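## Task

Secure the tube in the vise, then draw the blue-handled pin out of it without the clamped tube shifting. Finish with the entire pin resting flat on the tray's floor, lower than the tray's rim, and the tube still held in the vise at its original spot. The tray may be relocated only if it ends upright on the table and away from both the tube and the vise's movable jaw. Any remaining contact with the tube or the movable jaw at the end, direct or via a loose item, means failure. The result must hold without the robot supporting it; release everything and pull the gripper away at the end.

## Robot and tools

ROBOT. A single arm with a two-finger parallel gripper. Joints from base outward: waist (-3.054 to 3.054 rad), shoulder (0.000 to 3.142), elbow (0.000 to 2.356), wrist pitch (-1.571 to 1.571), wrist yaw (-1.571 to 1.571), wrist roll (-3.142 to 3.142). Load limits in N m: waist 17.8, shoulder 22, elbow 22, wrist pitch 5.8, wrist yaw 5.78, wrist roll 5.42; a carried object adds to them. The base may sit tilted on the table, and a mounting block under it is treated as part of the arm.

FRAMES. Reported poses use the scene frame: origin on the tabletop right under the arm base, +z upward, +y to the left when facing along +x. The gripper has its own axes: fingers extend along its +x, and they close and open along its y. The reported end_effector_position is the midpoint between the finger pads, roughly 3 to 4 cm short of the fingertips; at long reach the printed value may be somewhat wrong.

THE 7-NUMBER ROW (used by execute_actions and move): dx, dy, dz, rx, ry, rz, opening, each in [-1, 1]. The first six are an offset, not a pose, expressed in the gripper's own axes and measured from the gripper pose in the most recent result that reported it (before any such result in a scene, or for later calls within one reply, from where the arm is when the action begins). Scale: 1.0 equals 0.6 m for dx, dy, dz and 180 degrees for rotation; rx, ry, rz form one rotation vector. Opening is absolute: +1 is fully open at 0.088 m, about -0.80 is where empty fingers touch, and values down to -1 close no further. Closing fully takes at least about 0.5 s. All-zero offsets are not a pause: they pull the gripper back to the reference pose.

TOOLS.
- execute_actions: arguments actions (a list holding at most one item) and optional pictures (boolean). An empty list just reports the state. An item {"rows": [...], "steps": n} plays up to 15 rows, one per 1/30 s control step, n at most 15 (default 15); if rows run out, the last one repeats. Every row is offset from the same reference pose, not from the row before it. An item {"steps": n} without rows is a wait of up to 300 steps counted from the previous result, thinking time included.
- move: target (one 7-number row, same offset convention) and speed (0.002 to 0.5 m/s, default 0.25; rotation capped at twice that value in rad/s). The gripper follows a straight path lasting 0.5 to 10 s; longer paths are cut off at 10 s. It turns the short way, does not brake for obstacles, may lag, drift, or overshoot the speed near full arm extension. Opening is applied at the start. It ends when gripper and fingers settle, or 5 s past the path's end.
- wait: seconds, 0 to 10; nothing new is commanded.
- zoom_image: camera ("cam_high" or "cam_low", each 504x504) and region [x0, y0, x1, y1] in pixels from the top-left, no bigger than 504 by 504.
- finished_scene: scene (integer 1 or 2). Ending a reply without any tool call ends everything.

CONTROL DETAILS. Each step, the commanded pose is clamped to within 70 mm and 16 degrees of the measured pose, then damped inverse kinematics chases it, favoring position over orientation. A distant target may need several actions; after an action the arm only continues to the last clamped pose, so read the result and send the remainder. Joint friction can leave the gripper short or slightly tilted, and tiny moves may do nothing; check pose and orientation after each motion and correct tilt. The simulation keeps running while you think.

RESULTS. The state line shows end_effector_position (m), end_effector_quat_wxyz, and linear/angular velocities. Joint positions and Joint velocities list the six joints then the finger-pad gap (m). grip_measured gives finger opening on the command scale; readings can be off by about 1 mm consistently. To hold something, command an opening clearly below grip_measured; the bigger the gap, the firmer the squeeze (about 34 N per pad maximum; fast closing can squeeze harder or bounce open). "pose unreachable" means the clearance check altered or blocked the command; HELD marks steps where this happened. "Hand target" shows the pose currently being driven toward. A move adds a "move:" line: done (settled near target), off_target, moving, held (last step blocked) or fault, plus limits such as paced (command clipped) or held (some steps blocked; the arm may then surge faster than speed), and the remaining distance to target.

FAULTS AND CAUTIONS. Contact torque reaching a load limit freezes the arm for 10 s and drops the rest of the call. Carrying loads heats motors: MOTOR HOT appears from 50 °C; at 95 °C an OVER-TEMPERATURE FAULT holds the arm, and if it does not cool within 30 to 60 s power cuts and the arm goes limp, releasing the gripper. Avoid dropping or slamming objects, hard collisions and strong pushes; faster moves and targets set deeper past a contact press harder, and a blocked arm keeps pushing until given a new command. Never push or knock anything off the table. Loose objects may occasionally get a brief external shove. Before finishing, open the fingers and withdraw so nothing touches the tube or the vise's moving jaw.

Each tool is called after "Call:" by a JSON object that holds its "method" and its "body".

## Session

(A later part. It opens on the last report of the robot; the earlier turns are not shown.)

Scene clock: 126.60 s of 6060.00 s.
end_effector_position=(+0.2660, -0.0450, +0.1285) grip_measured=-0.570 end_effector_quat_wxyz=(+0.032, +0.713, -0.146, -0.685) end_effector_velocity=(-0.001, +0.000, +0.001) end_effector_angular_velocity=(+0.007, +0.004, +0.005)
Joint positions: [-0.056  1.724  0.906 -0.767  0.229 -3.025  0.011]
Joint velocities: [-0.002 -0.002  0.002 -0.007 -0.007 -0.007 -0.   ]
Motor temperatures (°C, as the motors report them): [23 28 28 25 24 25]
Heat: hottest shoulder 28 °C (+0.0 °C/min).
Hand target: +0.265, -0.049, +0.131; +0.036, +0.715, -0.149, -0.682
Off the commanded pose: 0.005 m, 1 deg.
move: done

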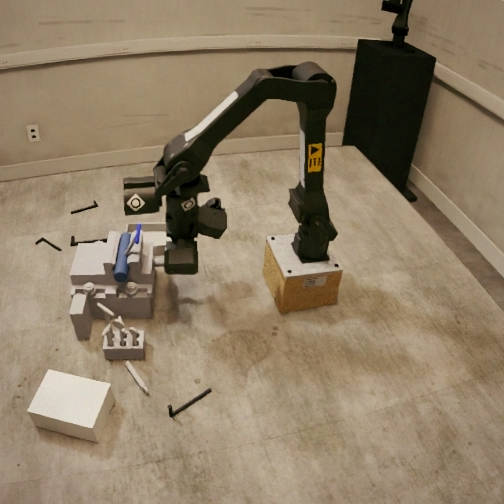

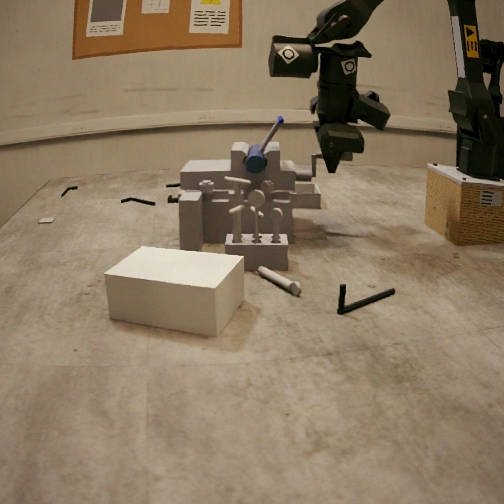

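Nearly tight.

Call:
{"method": "move", "body": {"target": [0.018,0.03,0,0,0,0,-0.8], "speed": 0.05}}

Call:
{"method": "move", "body": {"target": [0.032,0.015,0,0,0,0,-0.8], "speed": 0.05}}

Call:
{"method": "move", "body": {"target": [0.035,-0.003,0,0,0,0,-0.8], "speed": 0.05}}

Scene clock: 133.10 s of 6060.00 s.
end_effector_position=(+0.2638, -0.0597, +0.1235) grip_measured=-0.570 end_effector_quat_wxyz=(+0.027, +0.715, -0.140, -0.684) end_effector_velocity=(-0.007, +0.001, -0.002) end_effector_angular_velocity=(+0.025, +0.029, +0.010)
Joint positions: [-0.12   1.725  0.885 -0.728  0.213 -3.092  0.011]
Joint velocities: [-0.012 -0.002 -0.007 -0.022 -0.022 -0.022 -0.   ]
Motor temperatures (°C, as the motors report them): [23 29 28 24 24 25]
Heat: hottest shoulder 29 °C (+1.0 °C/min).
Hand target: +0.263, -0.065, +0.123; +0.033, +0.713, -0.146, -0.684
Off the commanded pose: 0.005 m, 1 deg.
move: done

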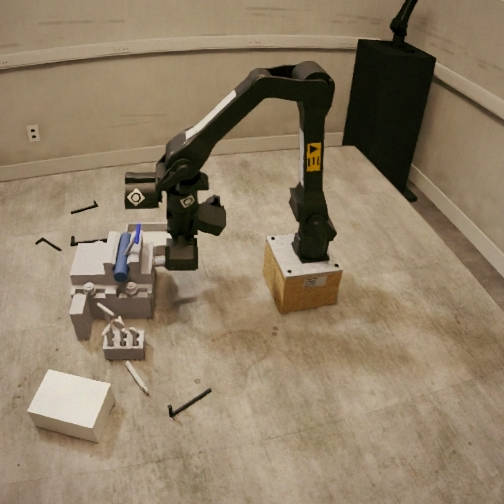

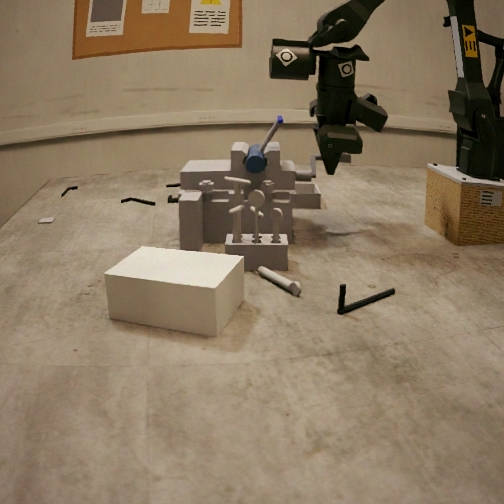

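Scene clock: 133.87 s of 6060.00 s.
end_effector_position=(+0.2619, -0.0714, +0.1100) grip_measured=-0.570 end_effector_quat_wxyz=(+0.027, +0.715, -0.140, -0.684) end_effector_velocity=(+0.000, +0.001, -0.002) end_effector_angular_velocity=(+0.022, -0.008, -0.013)
Joint positions: [-0.163  1.753  0.851 -0.656  0.212 -3.137  0.011]
Joint velocities: [-0.007  0.002 -0.002  0.007 -0.022  0.007 -0.   ]
Motor temperatures (°C, as the motors report them): [23 29 28 25 24 25]
Heat: hottest shoulder 29 °C (+1.0 °C/min).
Hand target: +0.263, -0.073, +0.107; +0.027, +0.715, -0.140, -0.684
Off the commanded pose: 0.004 m, 0 deg.
move: done

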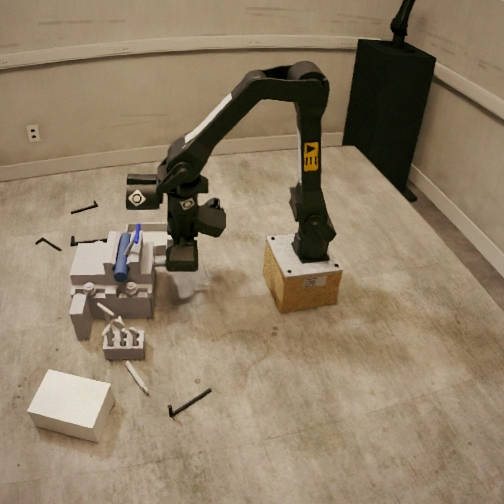

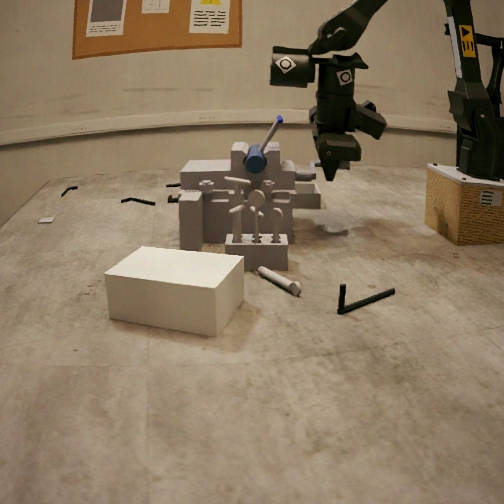

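Scene clock: 134.63 s of 6060.00 s.
end_effector_position=(+0.2615, -0.0746, +0.0925) grip_measured=-0.570 end_effector_quat_wxyz=(+0.029, +0.715, -0.141, -0.684) end_effector_velocity=(-0.004, +0.003, -0.003) end_effector_angular_velocity=(+0.024, +0.019, +0.020)
Joint positions: [-0.171  1.799  0.818 -0.574  0.217 -3.145  0.011]
Joint velocities: [-0.002  0.002 -0.007 -0.007 -0.022 -0.022 -0.   ]
Motor temperatures (°C, as the motors report them): [23 29 28 25 24 25]
Heat: hottest shoulder 29 °C (+1.0 °C/min).
Hand target: +0.263, -0.075, +0.089; +0.027, +0.715, -0.140, -0.684
Off the commanded pose: 0.003 m, 0 deg.
move: done

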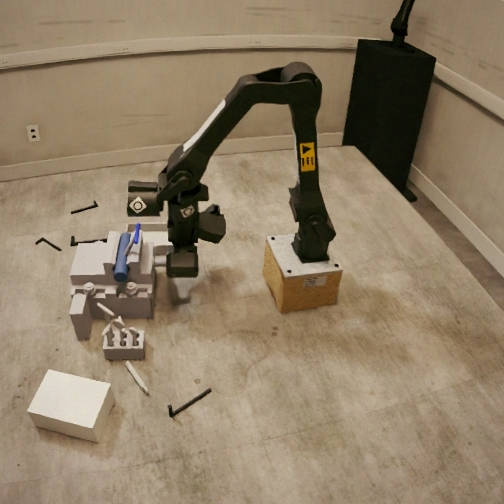

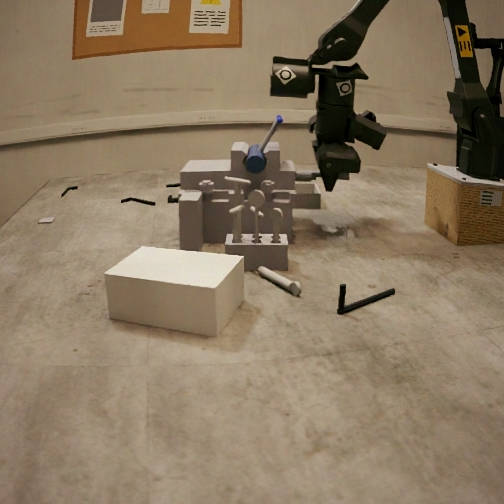

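Call:
{"method": "move", "body": {"target": [0.03,-0.02,0,0,0,0,-0.8], "speed": 0.05}}

Call:
{"method": "move", "body": {"target": [0.018,-0.03,0,0,0,0,-0.8], "speed": 0.05}}

Call:
{"method": "move", "body": {"target": [0.002,-0.033,0,0,0,0,-0.8], "speed": 0.05}}

Call:
{"method": "move", "body": {"target": [-0.014,-0.03,0,0,0,0,-0.8], "speed": 0.05}}

Call:
{"method": "move", "body": {"target": [-0.03,-0.018,0,0,0,0,-0.8], "speed": 0.05}}

Call:
{"method": "move", "body": {"target": [-0.035,0,0,0,0,0,-0.8], "speed": 0.05}}

Scene clock: 143.60 s of 6060.00 s.
end_effector_position=(+0.2627, -0.0682, +0.0754) grip_measured=-0.570 end_effector_quat_wxyz=(+0.029, +0.715, -0.141, -0.684) end_effector_velocity=(-0.004, +0.003, -0.003) end_effector_angular_velocity=(+0.024, +0.016, +0.006)
Joint positions: [-0.145  1.851  0.794 -0.505  0.218 -3.119  0.011]
Joint velocities: [-0.002  0.002 -0.007 -0.007 -0.022 -0.007 -0.   ]
Motor temperatures (°C, as the motors report them): [23 28 28 25 24 24]
Heat: hottest shoulder 28 °C (+0.0 °C/min).
Hand target: +0.264, -0.068, +0.072; +0.029, +0.715, -0.141, -0.684
Off the commanded pose: 0.004 m, 0 deg.
move: done

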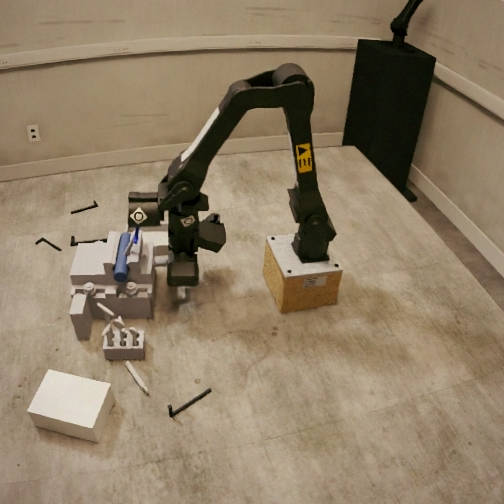

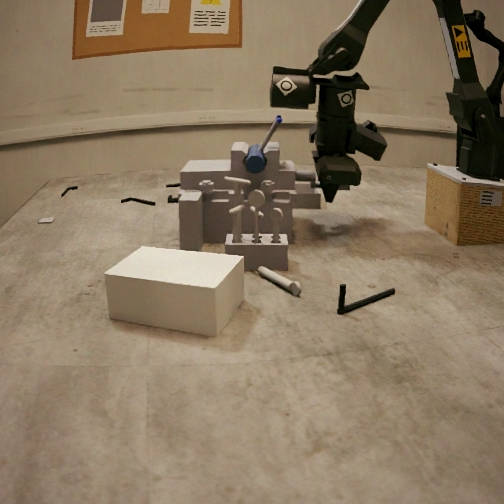

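Scene clock: 144.37 s of 6060.00 s.
end_effector_position=(+0.2647, -0.0549, +0.0645) grip_measured=-0.570 end_effector_quat_wxyz=(+0.030, +0.714, -0.142, -0.684) end_effector_velocity=(-0.002, +0.003, -0.001) end_effector_angular_velocity=(+0.022, +0.011, +0.020)
Joint positions: [-0.093  1.889  0.788 -0.473  0.22  -3.065  0.011]
Joint velocities: [-0.002 -0.002 -0.002 -0.007 -0.022 -0.022 -0.   ]
Motor temperatures (°C, as the motors report them): [23 28 28 25 24 24]
Heat: hottest shoulder 28 °C (+0.0 °C/min).
Hand target: +0.266, -0.054, +0.061; +0.029, +0.715, -0.141, -0.684
Off the commanded pose: 0.004 m, 0 deg.
move: done

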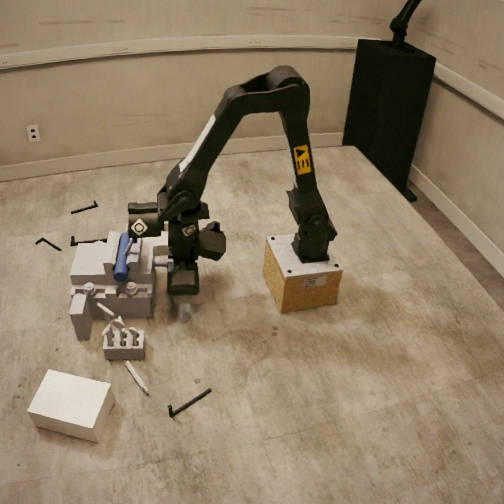

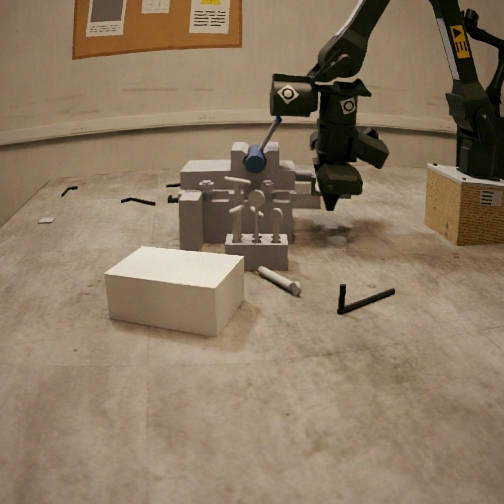

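Scene clock: 145.17 s of 6060.00 s.
end_effector_position=(+0.2667, -0.0390, +0.0612) grip_measured=-0.570 end_effector_quat_wxyz=(+0.031, +0.715, -0.144, -0.683) end_effector_velocity=(-0.003, +0.002, -0.001) end_effector_angular_velocity=(+0.007, +0.014, +0.009)
Joint positions: [-0.03   1.904  0.791 -0.473  0.225 -3.     0.011]
Joint velocities: [ 0.002  0.002 -0.002 -0.007 -0.007 -0.007 -0.   ]
Motor temperatures (°C, as the motors report them): [23 28 28 25 24 24]
Heat: hottest shoulder 28 °C (+0.0 °C/min).
Hand target: +0.268, -0.036, +0.058; +0.030, +0.714, -0.142, -0.685
Off the commanded pose: 0.004 m, 0 deg.
move: done

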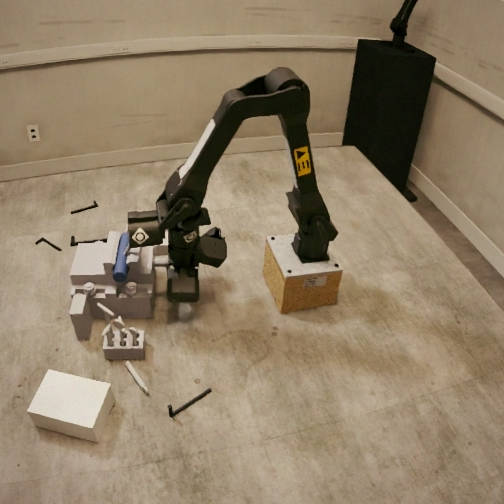

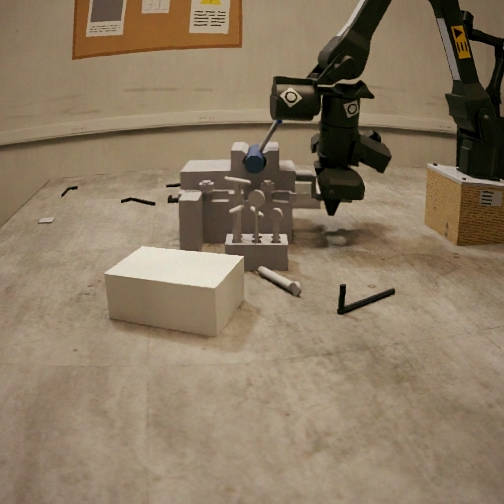

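Scene clock: 145.90 s of 6060.00 s.
end_effector_position=(+0.2686, -0.0248, +0.0650) grip_measured=-0.570 end_effector_quat_wxyz=(+0.037, +0.714, -0.149, -0.683) end_effector_velocity=(-0.001, -0.000, +0.000) end_effector_angular_velocity=(-0.008, +0.009, +0.009)
Joint positions: [ 0.031  1.904  0.812 -0.513  0.238 -2.938  0.011]
Joint velocities: [ 0.002  0.002  0.002 -0.007  0.007 -0.007 -0.   ]
Motor temperatures (°C, as the motors report them): [23 28 28 25 24 24]
Heat: hottest shoulder 28 °C (+0.0 °C/min).
Hand target: +0.269, -0.020, +0.065; +0.031, +0.715, -0.144, -0.683
Off the commanded pose: 0.005 m, 1 deg.
move: done

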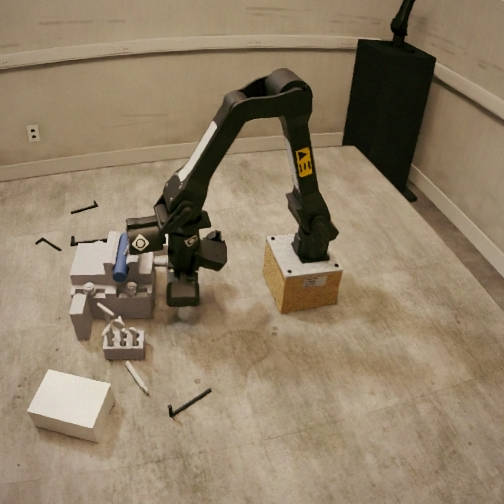

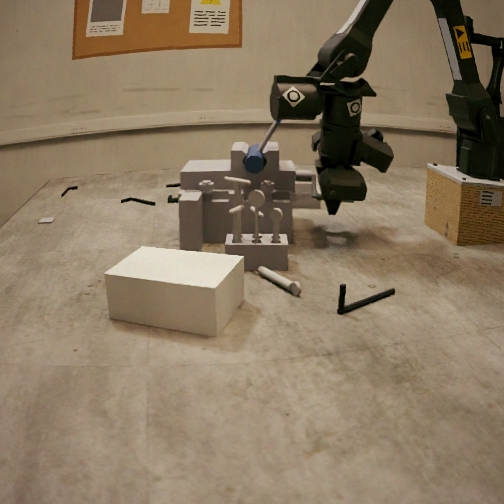

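Scene clock: 146.67 s of 6060.00 s.
end_effector_position=(+0.2707, -0.0122, +0.0776) grip_measured=-0.570 end_effector_quat_wxyz=(+0.038, +0.713, -0.151, -0.683) end_effector_velocity=(-0.005, +0.001, -0.000) end_effector_angular_velocity=(+0.005, +0.025, +0.009)
Joint positions: [ 0.078  1.877  0.846 -0.586  0.241 -2.889  0.011]
Joint velocities: [ 0.002 -0.002 -0.002 -0.022 -0.007 -0.007 -0.   ]
Motor temperatures (°C, as the motors report them): [23 28 28 25 24 24]
Heat: hottest shoulder 28 °C (+0.0 °C/min).
Hand target: +0.270, -0.010, +0.079; +0.037, +0.714, -0.149, -0.684
Off the commanded pose: 0.003 m, 0 deg.
move: done

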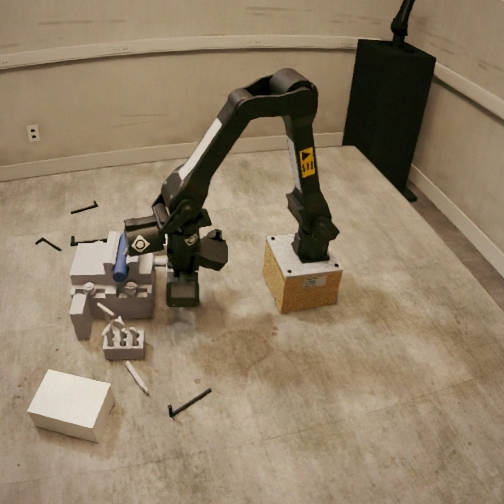

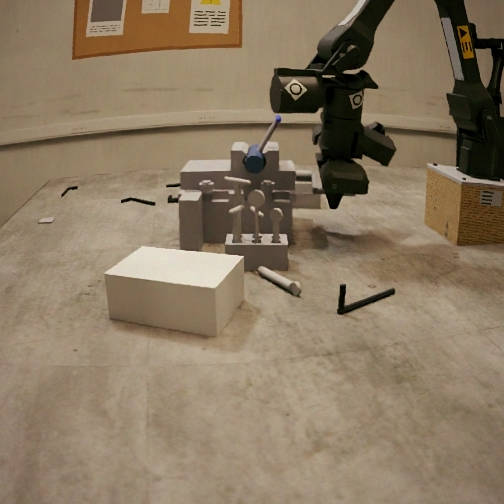

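Scene clock: 147.43 s of 6060.00 s.
end_effector_position=(+0.2714, -0.0078, +0.0955) grip_measured=-0.570 end_effector_quat_wxyz=(+0.038, +0.713, -0.151, -0.683) end_effector_velocity=(-0.004, +0.001, +0.001) end_effector_angular_velocity=(+0.005, +0.020, +0.009)
Joint positions: [ 0.091  1.832  0.88  -0.669  0.24  -2.875  0.011]
Joint velocities: [ 0.002 -0.002  0.002 -0.022 -0.007 -0.007 -0.   ]
Motor temperatures (°C, as the motors report them): [23 28 28 25 24 24]
Heat: hottest shoulder 28 °C (+0.0 °C/min).
Hand target: +0.270, -0.006, +0.098; +0.038, +0.713, -0.151, -0.683
Off the commanded pose: 0.003 m, 0 deg.
move: done

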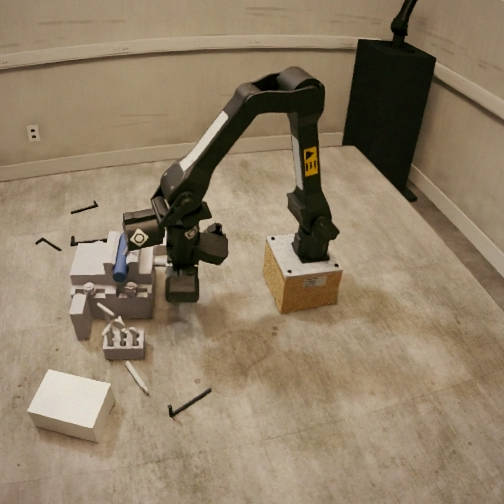

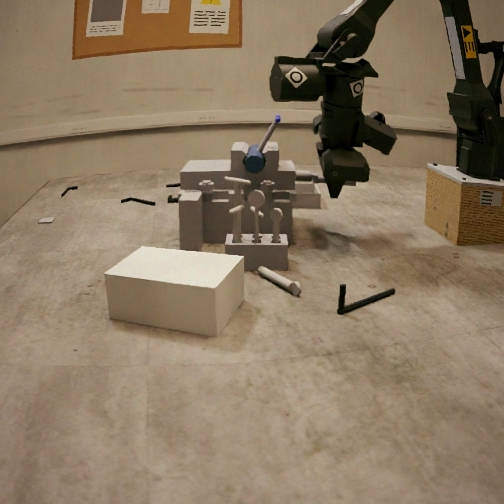

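Call:
{"method": "move", "body": {"target": [-0.033,0.018,0,0,0,0,-0.8], "speed": 0.05}}

Call:
{"method": "move", "body": {"target": [-0.02,0.03,0,0,0,0,-0.8], "speed": 0.05}}

Call:
{"method": "move", "body": {"target": [0,0.035,0,0,0,0,-0.8], "speed": 0.05}}

Call:
{"method": "move", "body": {"target": [0.018,0.03,0,0,0,0,-0.8], "speed": 0.05}}

Call:
{"method": "move", "body": {"target": [0.032,0.015,0,0,0,0,-0.8], "speed": 0.05}}

Call:
{"method": "zoom_image", "body": {"camera": "cam_low", "region": [220, 100, 400, 240]}}

Scene clock: 156.00 s of 6060.00 s.
end_effector_position=(+0.2704, -0.0142, +0.1143) grip_measured=-0.571 end_effector_quat_wxyz=(+0.041, +0.713, -0.154, -0.683) end_effector_velocity=(-0.004, +0.000, +0.001) end_effector_angular_velocity=(+0.006, +0.020, +0.004)
Joint positions: [ 0.071  1.781  0.906 -0.742  0.25  -2.896  0.011]
Joint velocities: [-0.002 -0.002  0.002 -0.022 -0.007 -0.007 -0.   ]
Motor temperatures (°C, as the motors report them): [23 29 28 25 24 24]
Heat: hottest shoulder 29 °C (+1.0 °C/min).
Hand target: +0.269, -0.013, +0.117; +0.038, +0.713, -0.151, -0.683
Off the commanded pose: 0.004 m, 0 deg.
move: done

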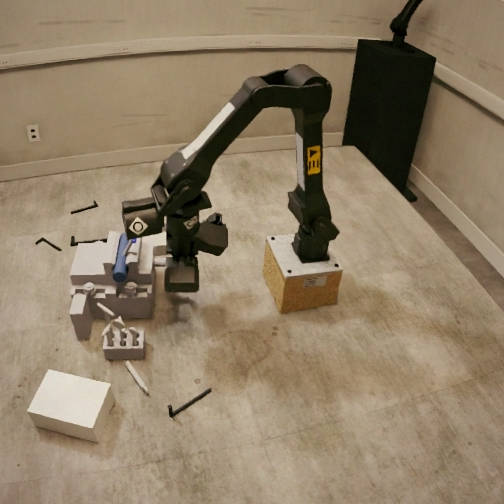

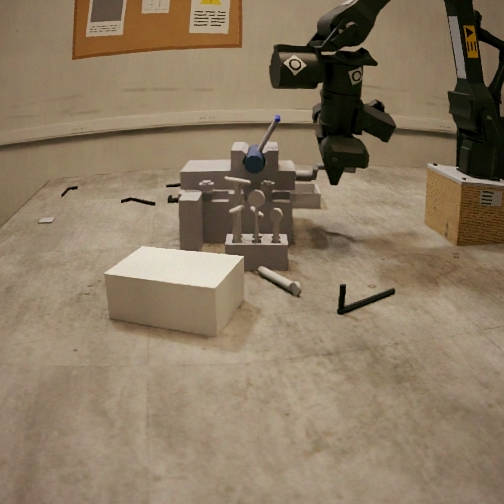

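Scene clock: 156.77 s of 6060.00 s.
end_effector_position=(+0.2683, -0.0280, +0.1256) grip_measured=-0.570 end_effector_quat_wxyz=(+0.042, +0.713, -0.156, -0.683) end_effector_velocity=(-0.003, +0.001, -0.002) end_effector_angular_velocity=(+0.021, +0.019, +0.014)
Joint positions: [ 0.021  1.744  0.913 -0.774  0.255 -2.946  0.011]
Joint velocities: [-0.007  0.002 -0.002 -0.007 -0.022 -0.022 -0.   ]
Motor temperatures (°C, as the motors report them): [23 29 28 25 24 24]
Heat: hottest shoulder 29 °C (+1.0 °C/min).
Hand target: +0.267, -0.028, +0.131; +0.041, +0.713, -0.154, -0.683
Off the commanded pose: 0.005 m, 0 deg.
move: done

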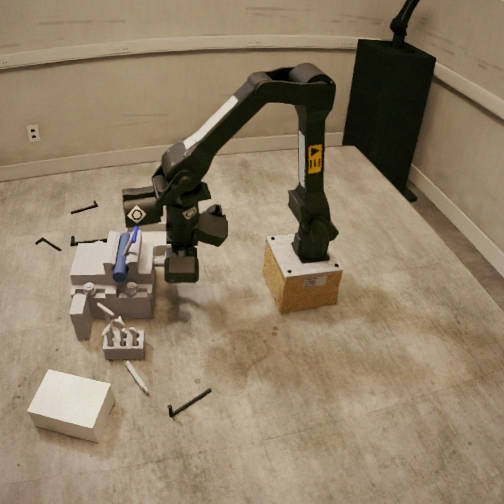

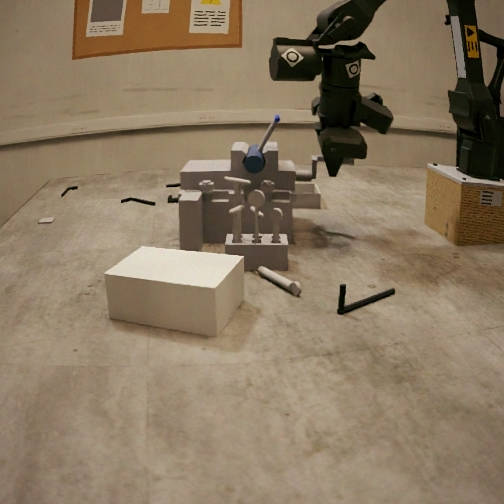

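Scene clock: 157.50 s of 6060.00 s.
end_effector_position=(+0.2660, -0.0445, +0.1283) grip_measured=-0.570 end_effector_quat_wxyz=(+0.039, +0.711, -0.152, -0.685) end_effector_velocity=(-0.002, -0.001, -0.000) end_effector_angular_velocity=(+0.008, +0.009, -0.000)
Joint positions: [-0.045  1.729  0.909 -0.771  0.247 -3.013  0.011]
Joint velocities: [-0.007 -0.002 -0.002 -0.007 -0.007 -0.007 -0.   ]
Motor temperatures (°C, as the motors report them): [23 29 28 25 24 24]
Heat: hottest shoulder 29 °C (+1.0 °C/min).
Hand target: +0.265, -0.048, +0.131; +0.042, +0.713, -0.156, -0.682
Off the commanded pose: 0.005 m, 1 deg.
move: done

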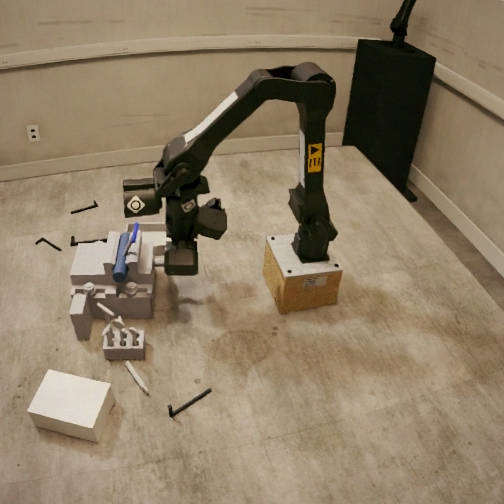

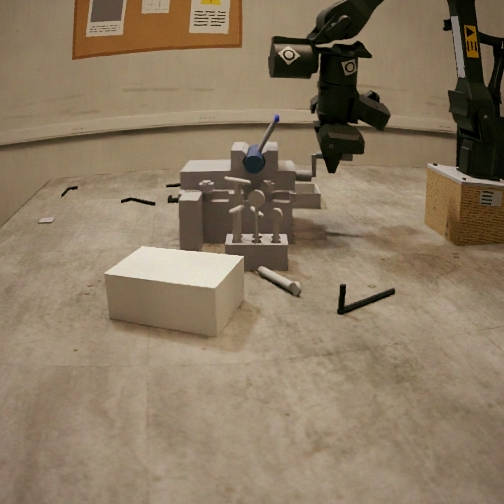

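Scene clock: 158.23 s of 6060.00 s.
end_effector_position=(+0.2639, -0.0593, +0.1235) grip_measured=-0.570 end_effector_quat_wxyz=(+0.033, +0.713, -0.147, -0.685) end_effector_velocity=(-0.001, -0.002, -0.001) end_effector_angular_velocity=(-0.008, +0.000, +0.004)
Joint positions: [-0.108  1.729  0.887 -0.731  0.231 -3.079  0.011]
Joint velocities: [-0.002 -0.002 -0.007  0.007  0.007 -0.007 -0.   ]
Motor temperatures (°C, as the motors report them): [23 29 28 25 24 24]
Heat: hottest shoulder 29 °C (+1.0 °C/min).
Hand target: +0.263, -0.065, +0.123; +0.039, +0.712, -0.153, -0.685
Off the commanded pose: 0.005 m, 1 deg.
move: done

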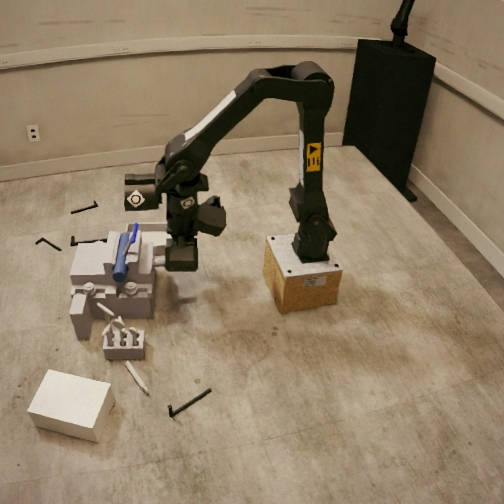

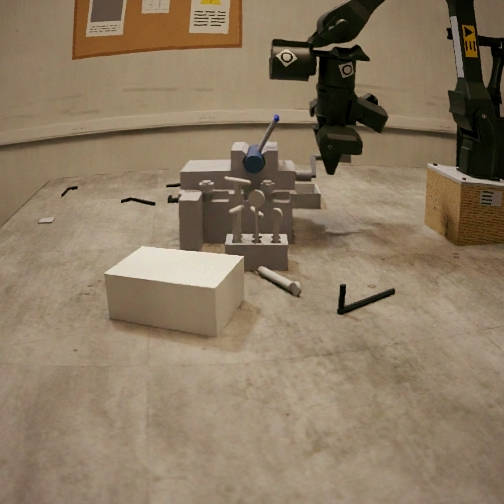

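Scene clock: 159.00 s of 6060.00 s.
end_effector_position=(+0.2620, -0.0710, +0.1102) grip_measured=-0.570 end_effector_quat_wxyz=(+0.033, +0.714, -0.146, -0.684) end_effector_velocity=(-0.003, -0.002, -0.001) end_effector_angular_velocity=(+0.009, +0.020, +0.023)
Joint positions: [-0.152  1.755  0.852 -0.659  0.229 -3.125  0.011]
Joint velocities: [-0.012  0.002 -0.002 -0.007 -0.007 -0.037  0.   ]
Motor temperatures (°C, as the motors report them): [23 29 28 25 24 24]
Heat: hottest shoulder 29 °C (+1.0 °C/min).
Hand target: +0.263, -0.073, +0.107; +0.033, +0.713, -0.147, -0.685
Off the commanded pose: 0.004 m, 0 deg.
move: done

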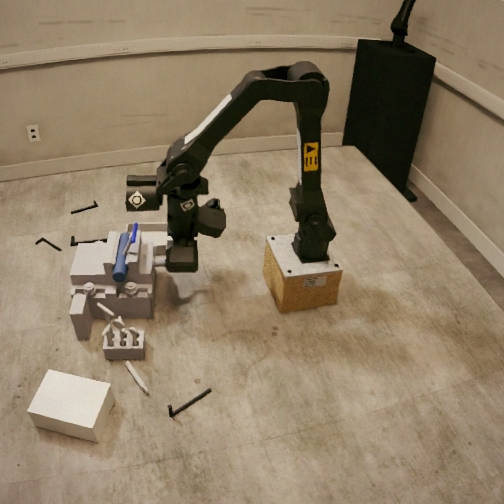

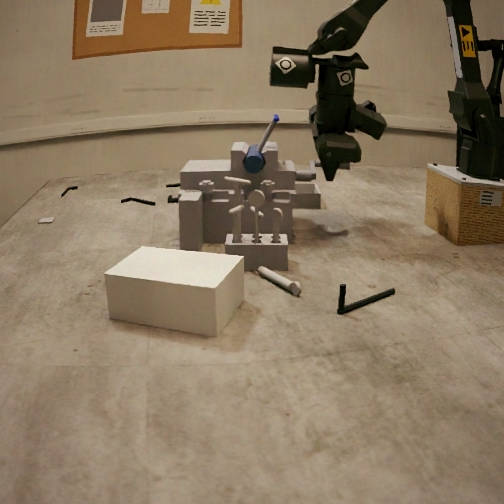

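Region (220, 100, 400, 240) of cam_low's 504x504 image, scaled by 2.800, with more detail than that image has.

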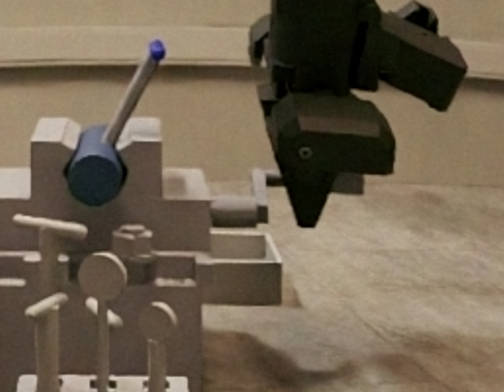

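Call:
{"method": "move", "body": {"target": [0.035,-0.003,0,0,0,0,-0.8], "speed": 0.05}}

Call:
{"method": "move", "body": {"target": [0.03,-0.02,0,0,0,0,-0.8], "speed": 0.05}}

Call:
{"method": "move", "body": {"target": [0.018,-0.03,0,0,0,0,-0.8], "speed": 0.05}}

Call:
{"method": "move", "body": {"target": [0.002,-0.033,0,0,0,0,-0.8], "speed": 0.05}}

Call:
{"method": "move", "body": {"target": [-0.014,-0.03,0,0,0,0,-0.8], "speed": 0.05}}

Call:
{"method": "move", "body": {"target": [-0.03,-0.018,0,0,0,0,-0.8], "speed": 0.05}}

Scene clock: 165.73 s of 6060.00 s.
end_effector_position=(+0.2614, -0.0744, +0.0926) grip_measured=-0.570 end_effector_quat_wxyz=(+0.035, +0.713, -0.147, -0.684) end_effector_velocity=(+0.003, -0.000, -0.001) end_effector_angular_velocity=(+0.005, -0.016, +0.005)
Joint positions: [-0.161  1.802  0.819 -0.577  0.234 -3.135  0.011]
Joint velocities: [-0.002  0.002 -0.002  0.022 -0.007 -0.007  0.   ]
Motor temperatures (°C, as the motors report them): [23 28 28 25 24 24]
Heat: hottest shoulder 28 °C (-1.0 °C/min).
Hand target: +0.262, -0.075, +0.089; +0.033, +0.714, -0.146, -0.684
Off the commanded pose: 0.003 m, 0 deg.
move: done

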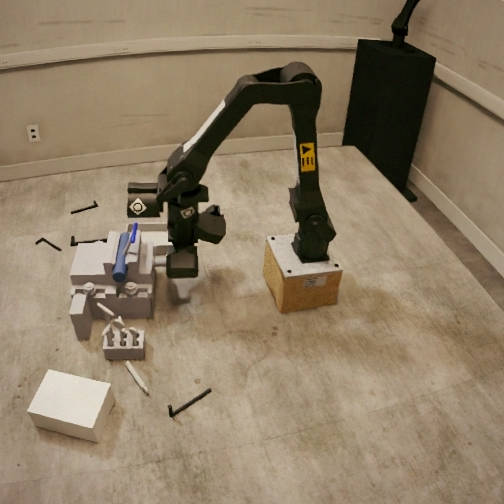

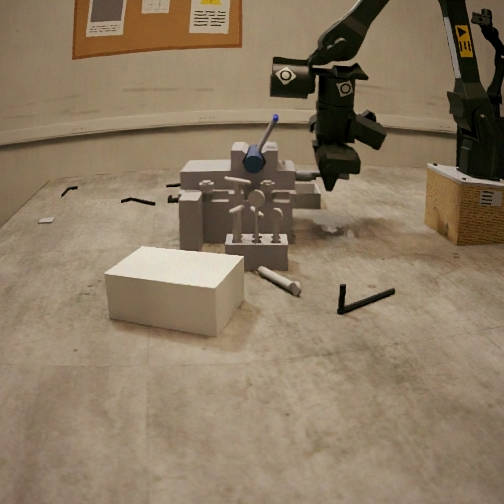

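Scene clock: 166.50 s of 6060.00 s.
end_effector_position=(+0.2625, -0.0682, +0.0754) grip_measured=-0.570 end_effector_quat_wxyz=(+0.035, +0.713, -0.147, -0.684) end_effector_velocity=(-0.005, +0.000, -0.002) end_effector_angular_velocity=(-0.005, +0.020, +0.009)
Joint positions: [-0.136  1.853  0.796 -0.508  0.234 -3.11   0.011]
Joint velocities: [ 0.002  0.002 -0.007 -0.007  0.007 -0.007  0.   ]
Motor temperatures (°C, as the motors report them): [23 28 28 25 24 24]
Heat: hottest shoulder 28 °C (-1.0 °C/min).
Hand target: +0.264, -0.068, +0.072; +0.035, +0.713, -0.147, -0.684
Off the commanded pose: 0.004 m, 0 deg.
move: done

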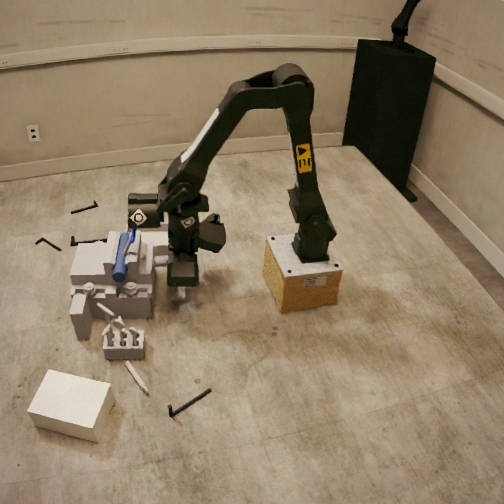

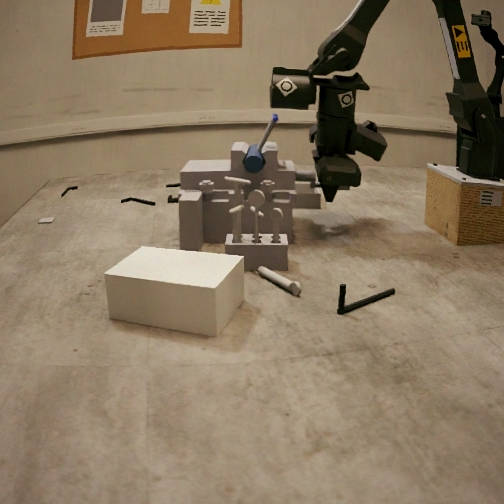

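Scene clock: 167.23 s of 6060.00 s.
end_effector_position=(+0.2643, -0.0561, +0.0649) grip_measured=-0.570 end_effector_quat_wxyz=(+0.036, +0.713, -0.148, -0.685) end_effector_velocity=(-0.001, -0.002, -0.000) end_effector_angular_velocity=(-0.008, +0.004, +0.019)
Joint positions: [-0.088  1.891  0.789 -0.477  0.237 -3.06   0.011]
Joint velocities: [-0.002 -0.002 -0.007  0.007  0.007 -0.022 -0.   ]
Motor temperatures (°C, as the motors report them): [23 28 28 25 24 24]
Heat: hottest shoulder 28 °C (-1.0 °C/min).
Hand target: +0.265, -0.054, +0.060; +0.034, +0.713, -0.147, -0.685
Off the commanded pose: 0.005 m, 0 deg.
move: done

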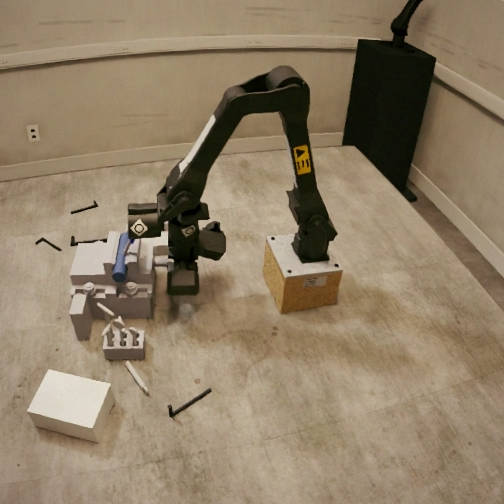

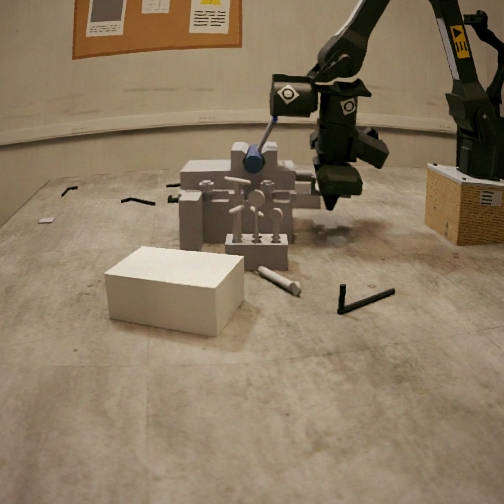

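Scene clock: 167.93 s of 6060.00 s.
end_effector_position=(+0.2649, -0.0519, +0.0629) grip_measured=-0.569 end_effector_quat_wxyz=(+0.038, +0.712, -0.155, -0.684) end_effector_velocity=(-0.005, +0.004, -0.003) end_effector_angular_velocity=(+0.023, +0.014, -0.004)
Joint positions: [-0.065  1.901  0.789 -0.473  0.25  -3.031  0.011]
Joint velocities: [ 0.002  0.002 -0.007 -0.007 -0.022  0.007  0.   ]
Motor temperatures (°C, as the motors report them): [23 28 28 25 24 24]
Heat: hottest shoulder 28 °C (-1.0 °C/min).
Hand target: +0.267, -0.038, +0.059; +0.036, +0.712, -0.148, -0.685
Off the commanded pose: 0.015 m, 1 deg.
move: off_target

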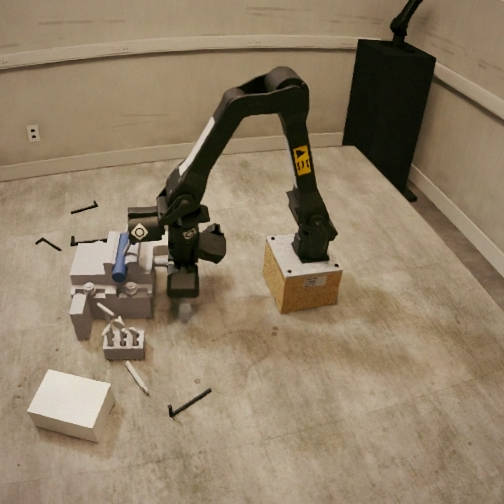

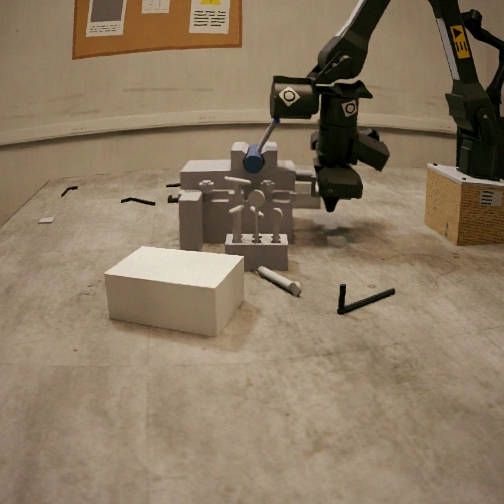

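Scene clock: 168.63 s of 6060.00 s.
end_effector_position=(+0.2654, -0.0517, +0.0637) grip_measured=-0.562 end_effector_quat_wxyz=(+0.035, +0.712, -0.163, -0.682) end_effector_velocity=(-0.003, -0.002, -0.001) end_effector_angular_velocity=(-0.007, +0.010, -0.010)
Joint positions: [-0.059  1.901  0.792 -0.477  0.258 -3.008  0.011]
Joint velocities: [-0.002  0.002 -0.002 -0.007  0.007  0.007 -0.   ]
Motor temperatures (°C, as the motors report them): [23 28 28 25 24 25]
Heat: hottest shoulder 28 °C (-1.0 °C/min).
Hand target: +0.267, -0.033, +0.066; +0.038, +0.712, -0.154, -0.684
Off the commanded pose: 0.019 m, 1 deg.
move: off_target

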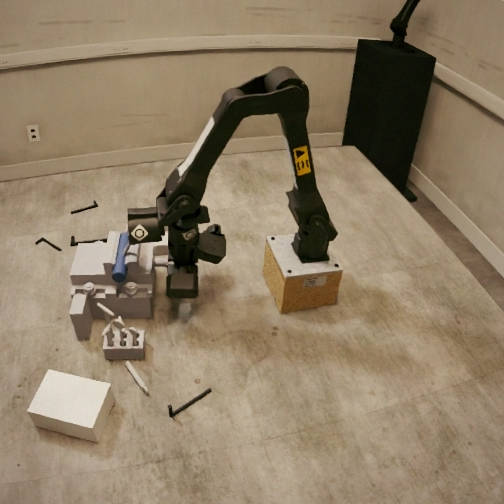

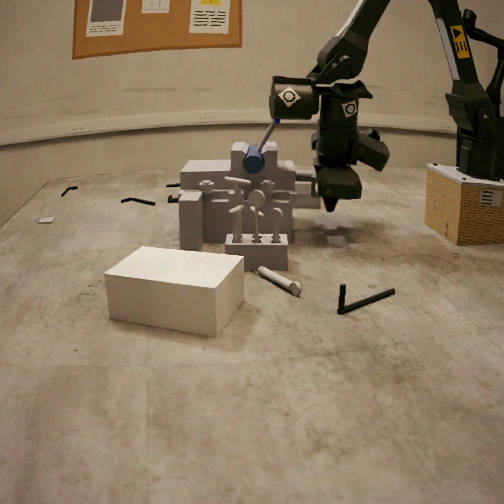

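Scene clock: 169.50 s of 6060.00 s.
end_effector_position=(+0.2639, -0.0620, +0.0710) grip_measured=-0.554 end_effector_quat_wxyz=(+0.053, +0.704, -0.192, -0.682) end_effector_velocity=(-0.004, -0.001, +0.001) end_effector_angular_velocity=(-0.006, +0.020, +0.004)
Joint positions: [-0.063  1.895  0.809 -0.515  0.324 -2.995  0.012]
Joint velocities: [-0.002 -0.002  0.002 -0.022  0.007 -0.007 -0.   ]
Motor temperatures (°C, as the motors report them): [23 29 29 25 24 25]
Heat: hottest shoulder 29 °C (+0.0 °C/min).
Hand target: +0.267, -0.038, +0.077; +0.036, +0.712, -0.163, -0.682
Off the commanded pose: 0.027 m, 4 deg.
move: off_target

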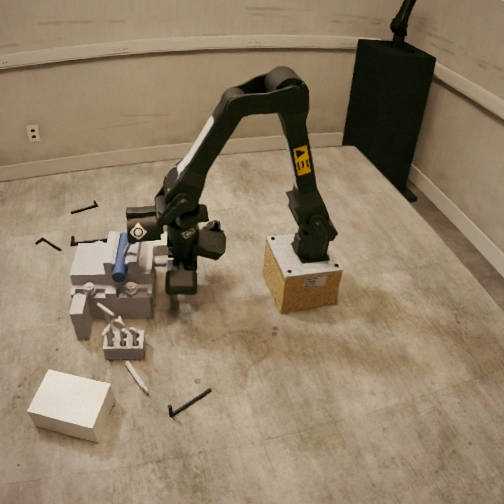

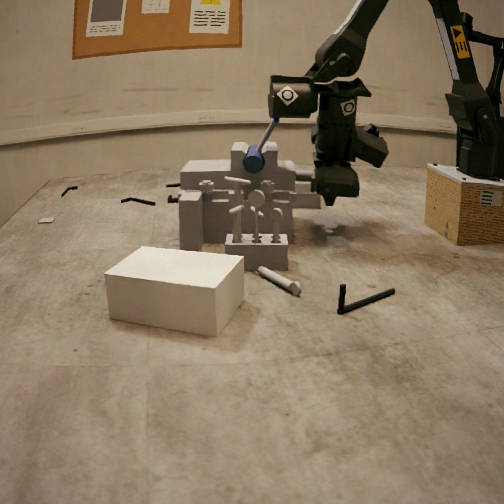

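Call:
{"method": "move", "body": {"target": [0.012,-0.035,0,0,0,0,-0.8], "speed": 0.04}}

Call:
{"method": "zoom_image", "body": {"camera": "cam_low", "region": [220, 60, 400, 200]}}

Call:
{"method": "zoom_image", "body": {"camera": "cam_high", "region": [80, 180, 240, 300]}}

Scene clock: 179.77 s of 6060.00 s.
end_effector_position=(+0.2629, -0.0612, +0.0679) grip_measured=-0.549 end_effector_quat_wxyz=(+0.056, +0.700, -0.199, -0.683) end_effector_velocity=(-0.001, +0.004, -0.002) end_effector_angular_velocity=(+0.022, -0.001, +0.009)
Joint positions: [-0.053  1.911  0.81  -0.514  0.338 -2.975  0.012]
Joint velocities: [ 0.002 -0.002 -0.007  0.007 -0.022 -0.007  0.   ]
Motor temperatures (°C, as the motors report them): [24 31 29 27 26 25]
Heat: hottest shoulder 31 °C (+3.0 °C/min).
Hand target: +0.267, -0.046, +0.058; +0.053, +0.704, -0.191, -0.682
Off the commanded pose: 0.020 m, 1 deg.
move: off_target

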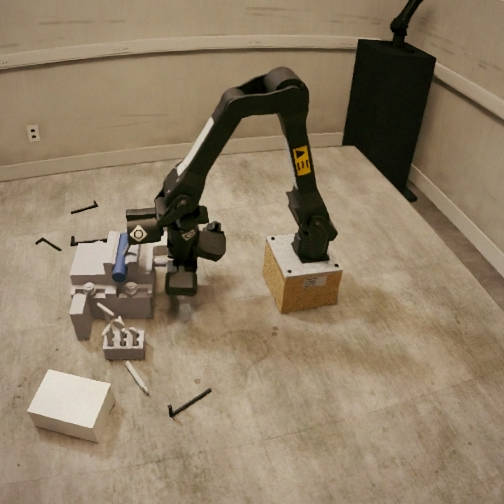

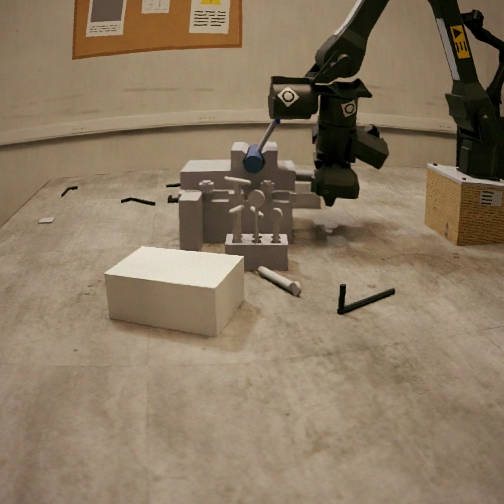

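Region (220, 60, 400, 200) of cam_low's 504x504 image, scaled by 2.800, with more detail than that image has.

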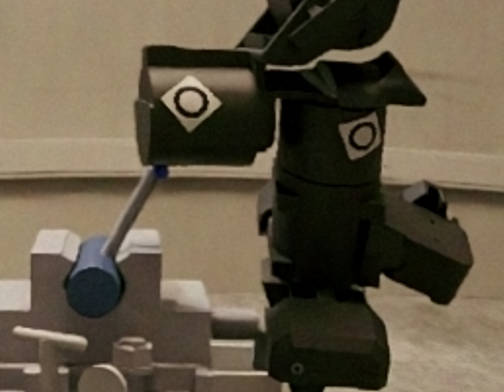

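Region (80, 180, 240, 300) of cam_high's 504x504 image, scaled by 3.150, with more detail than that image has; it fills the top 378 rows of this view, and the rest is white.

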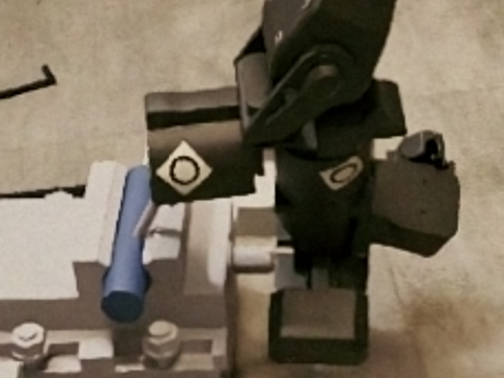

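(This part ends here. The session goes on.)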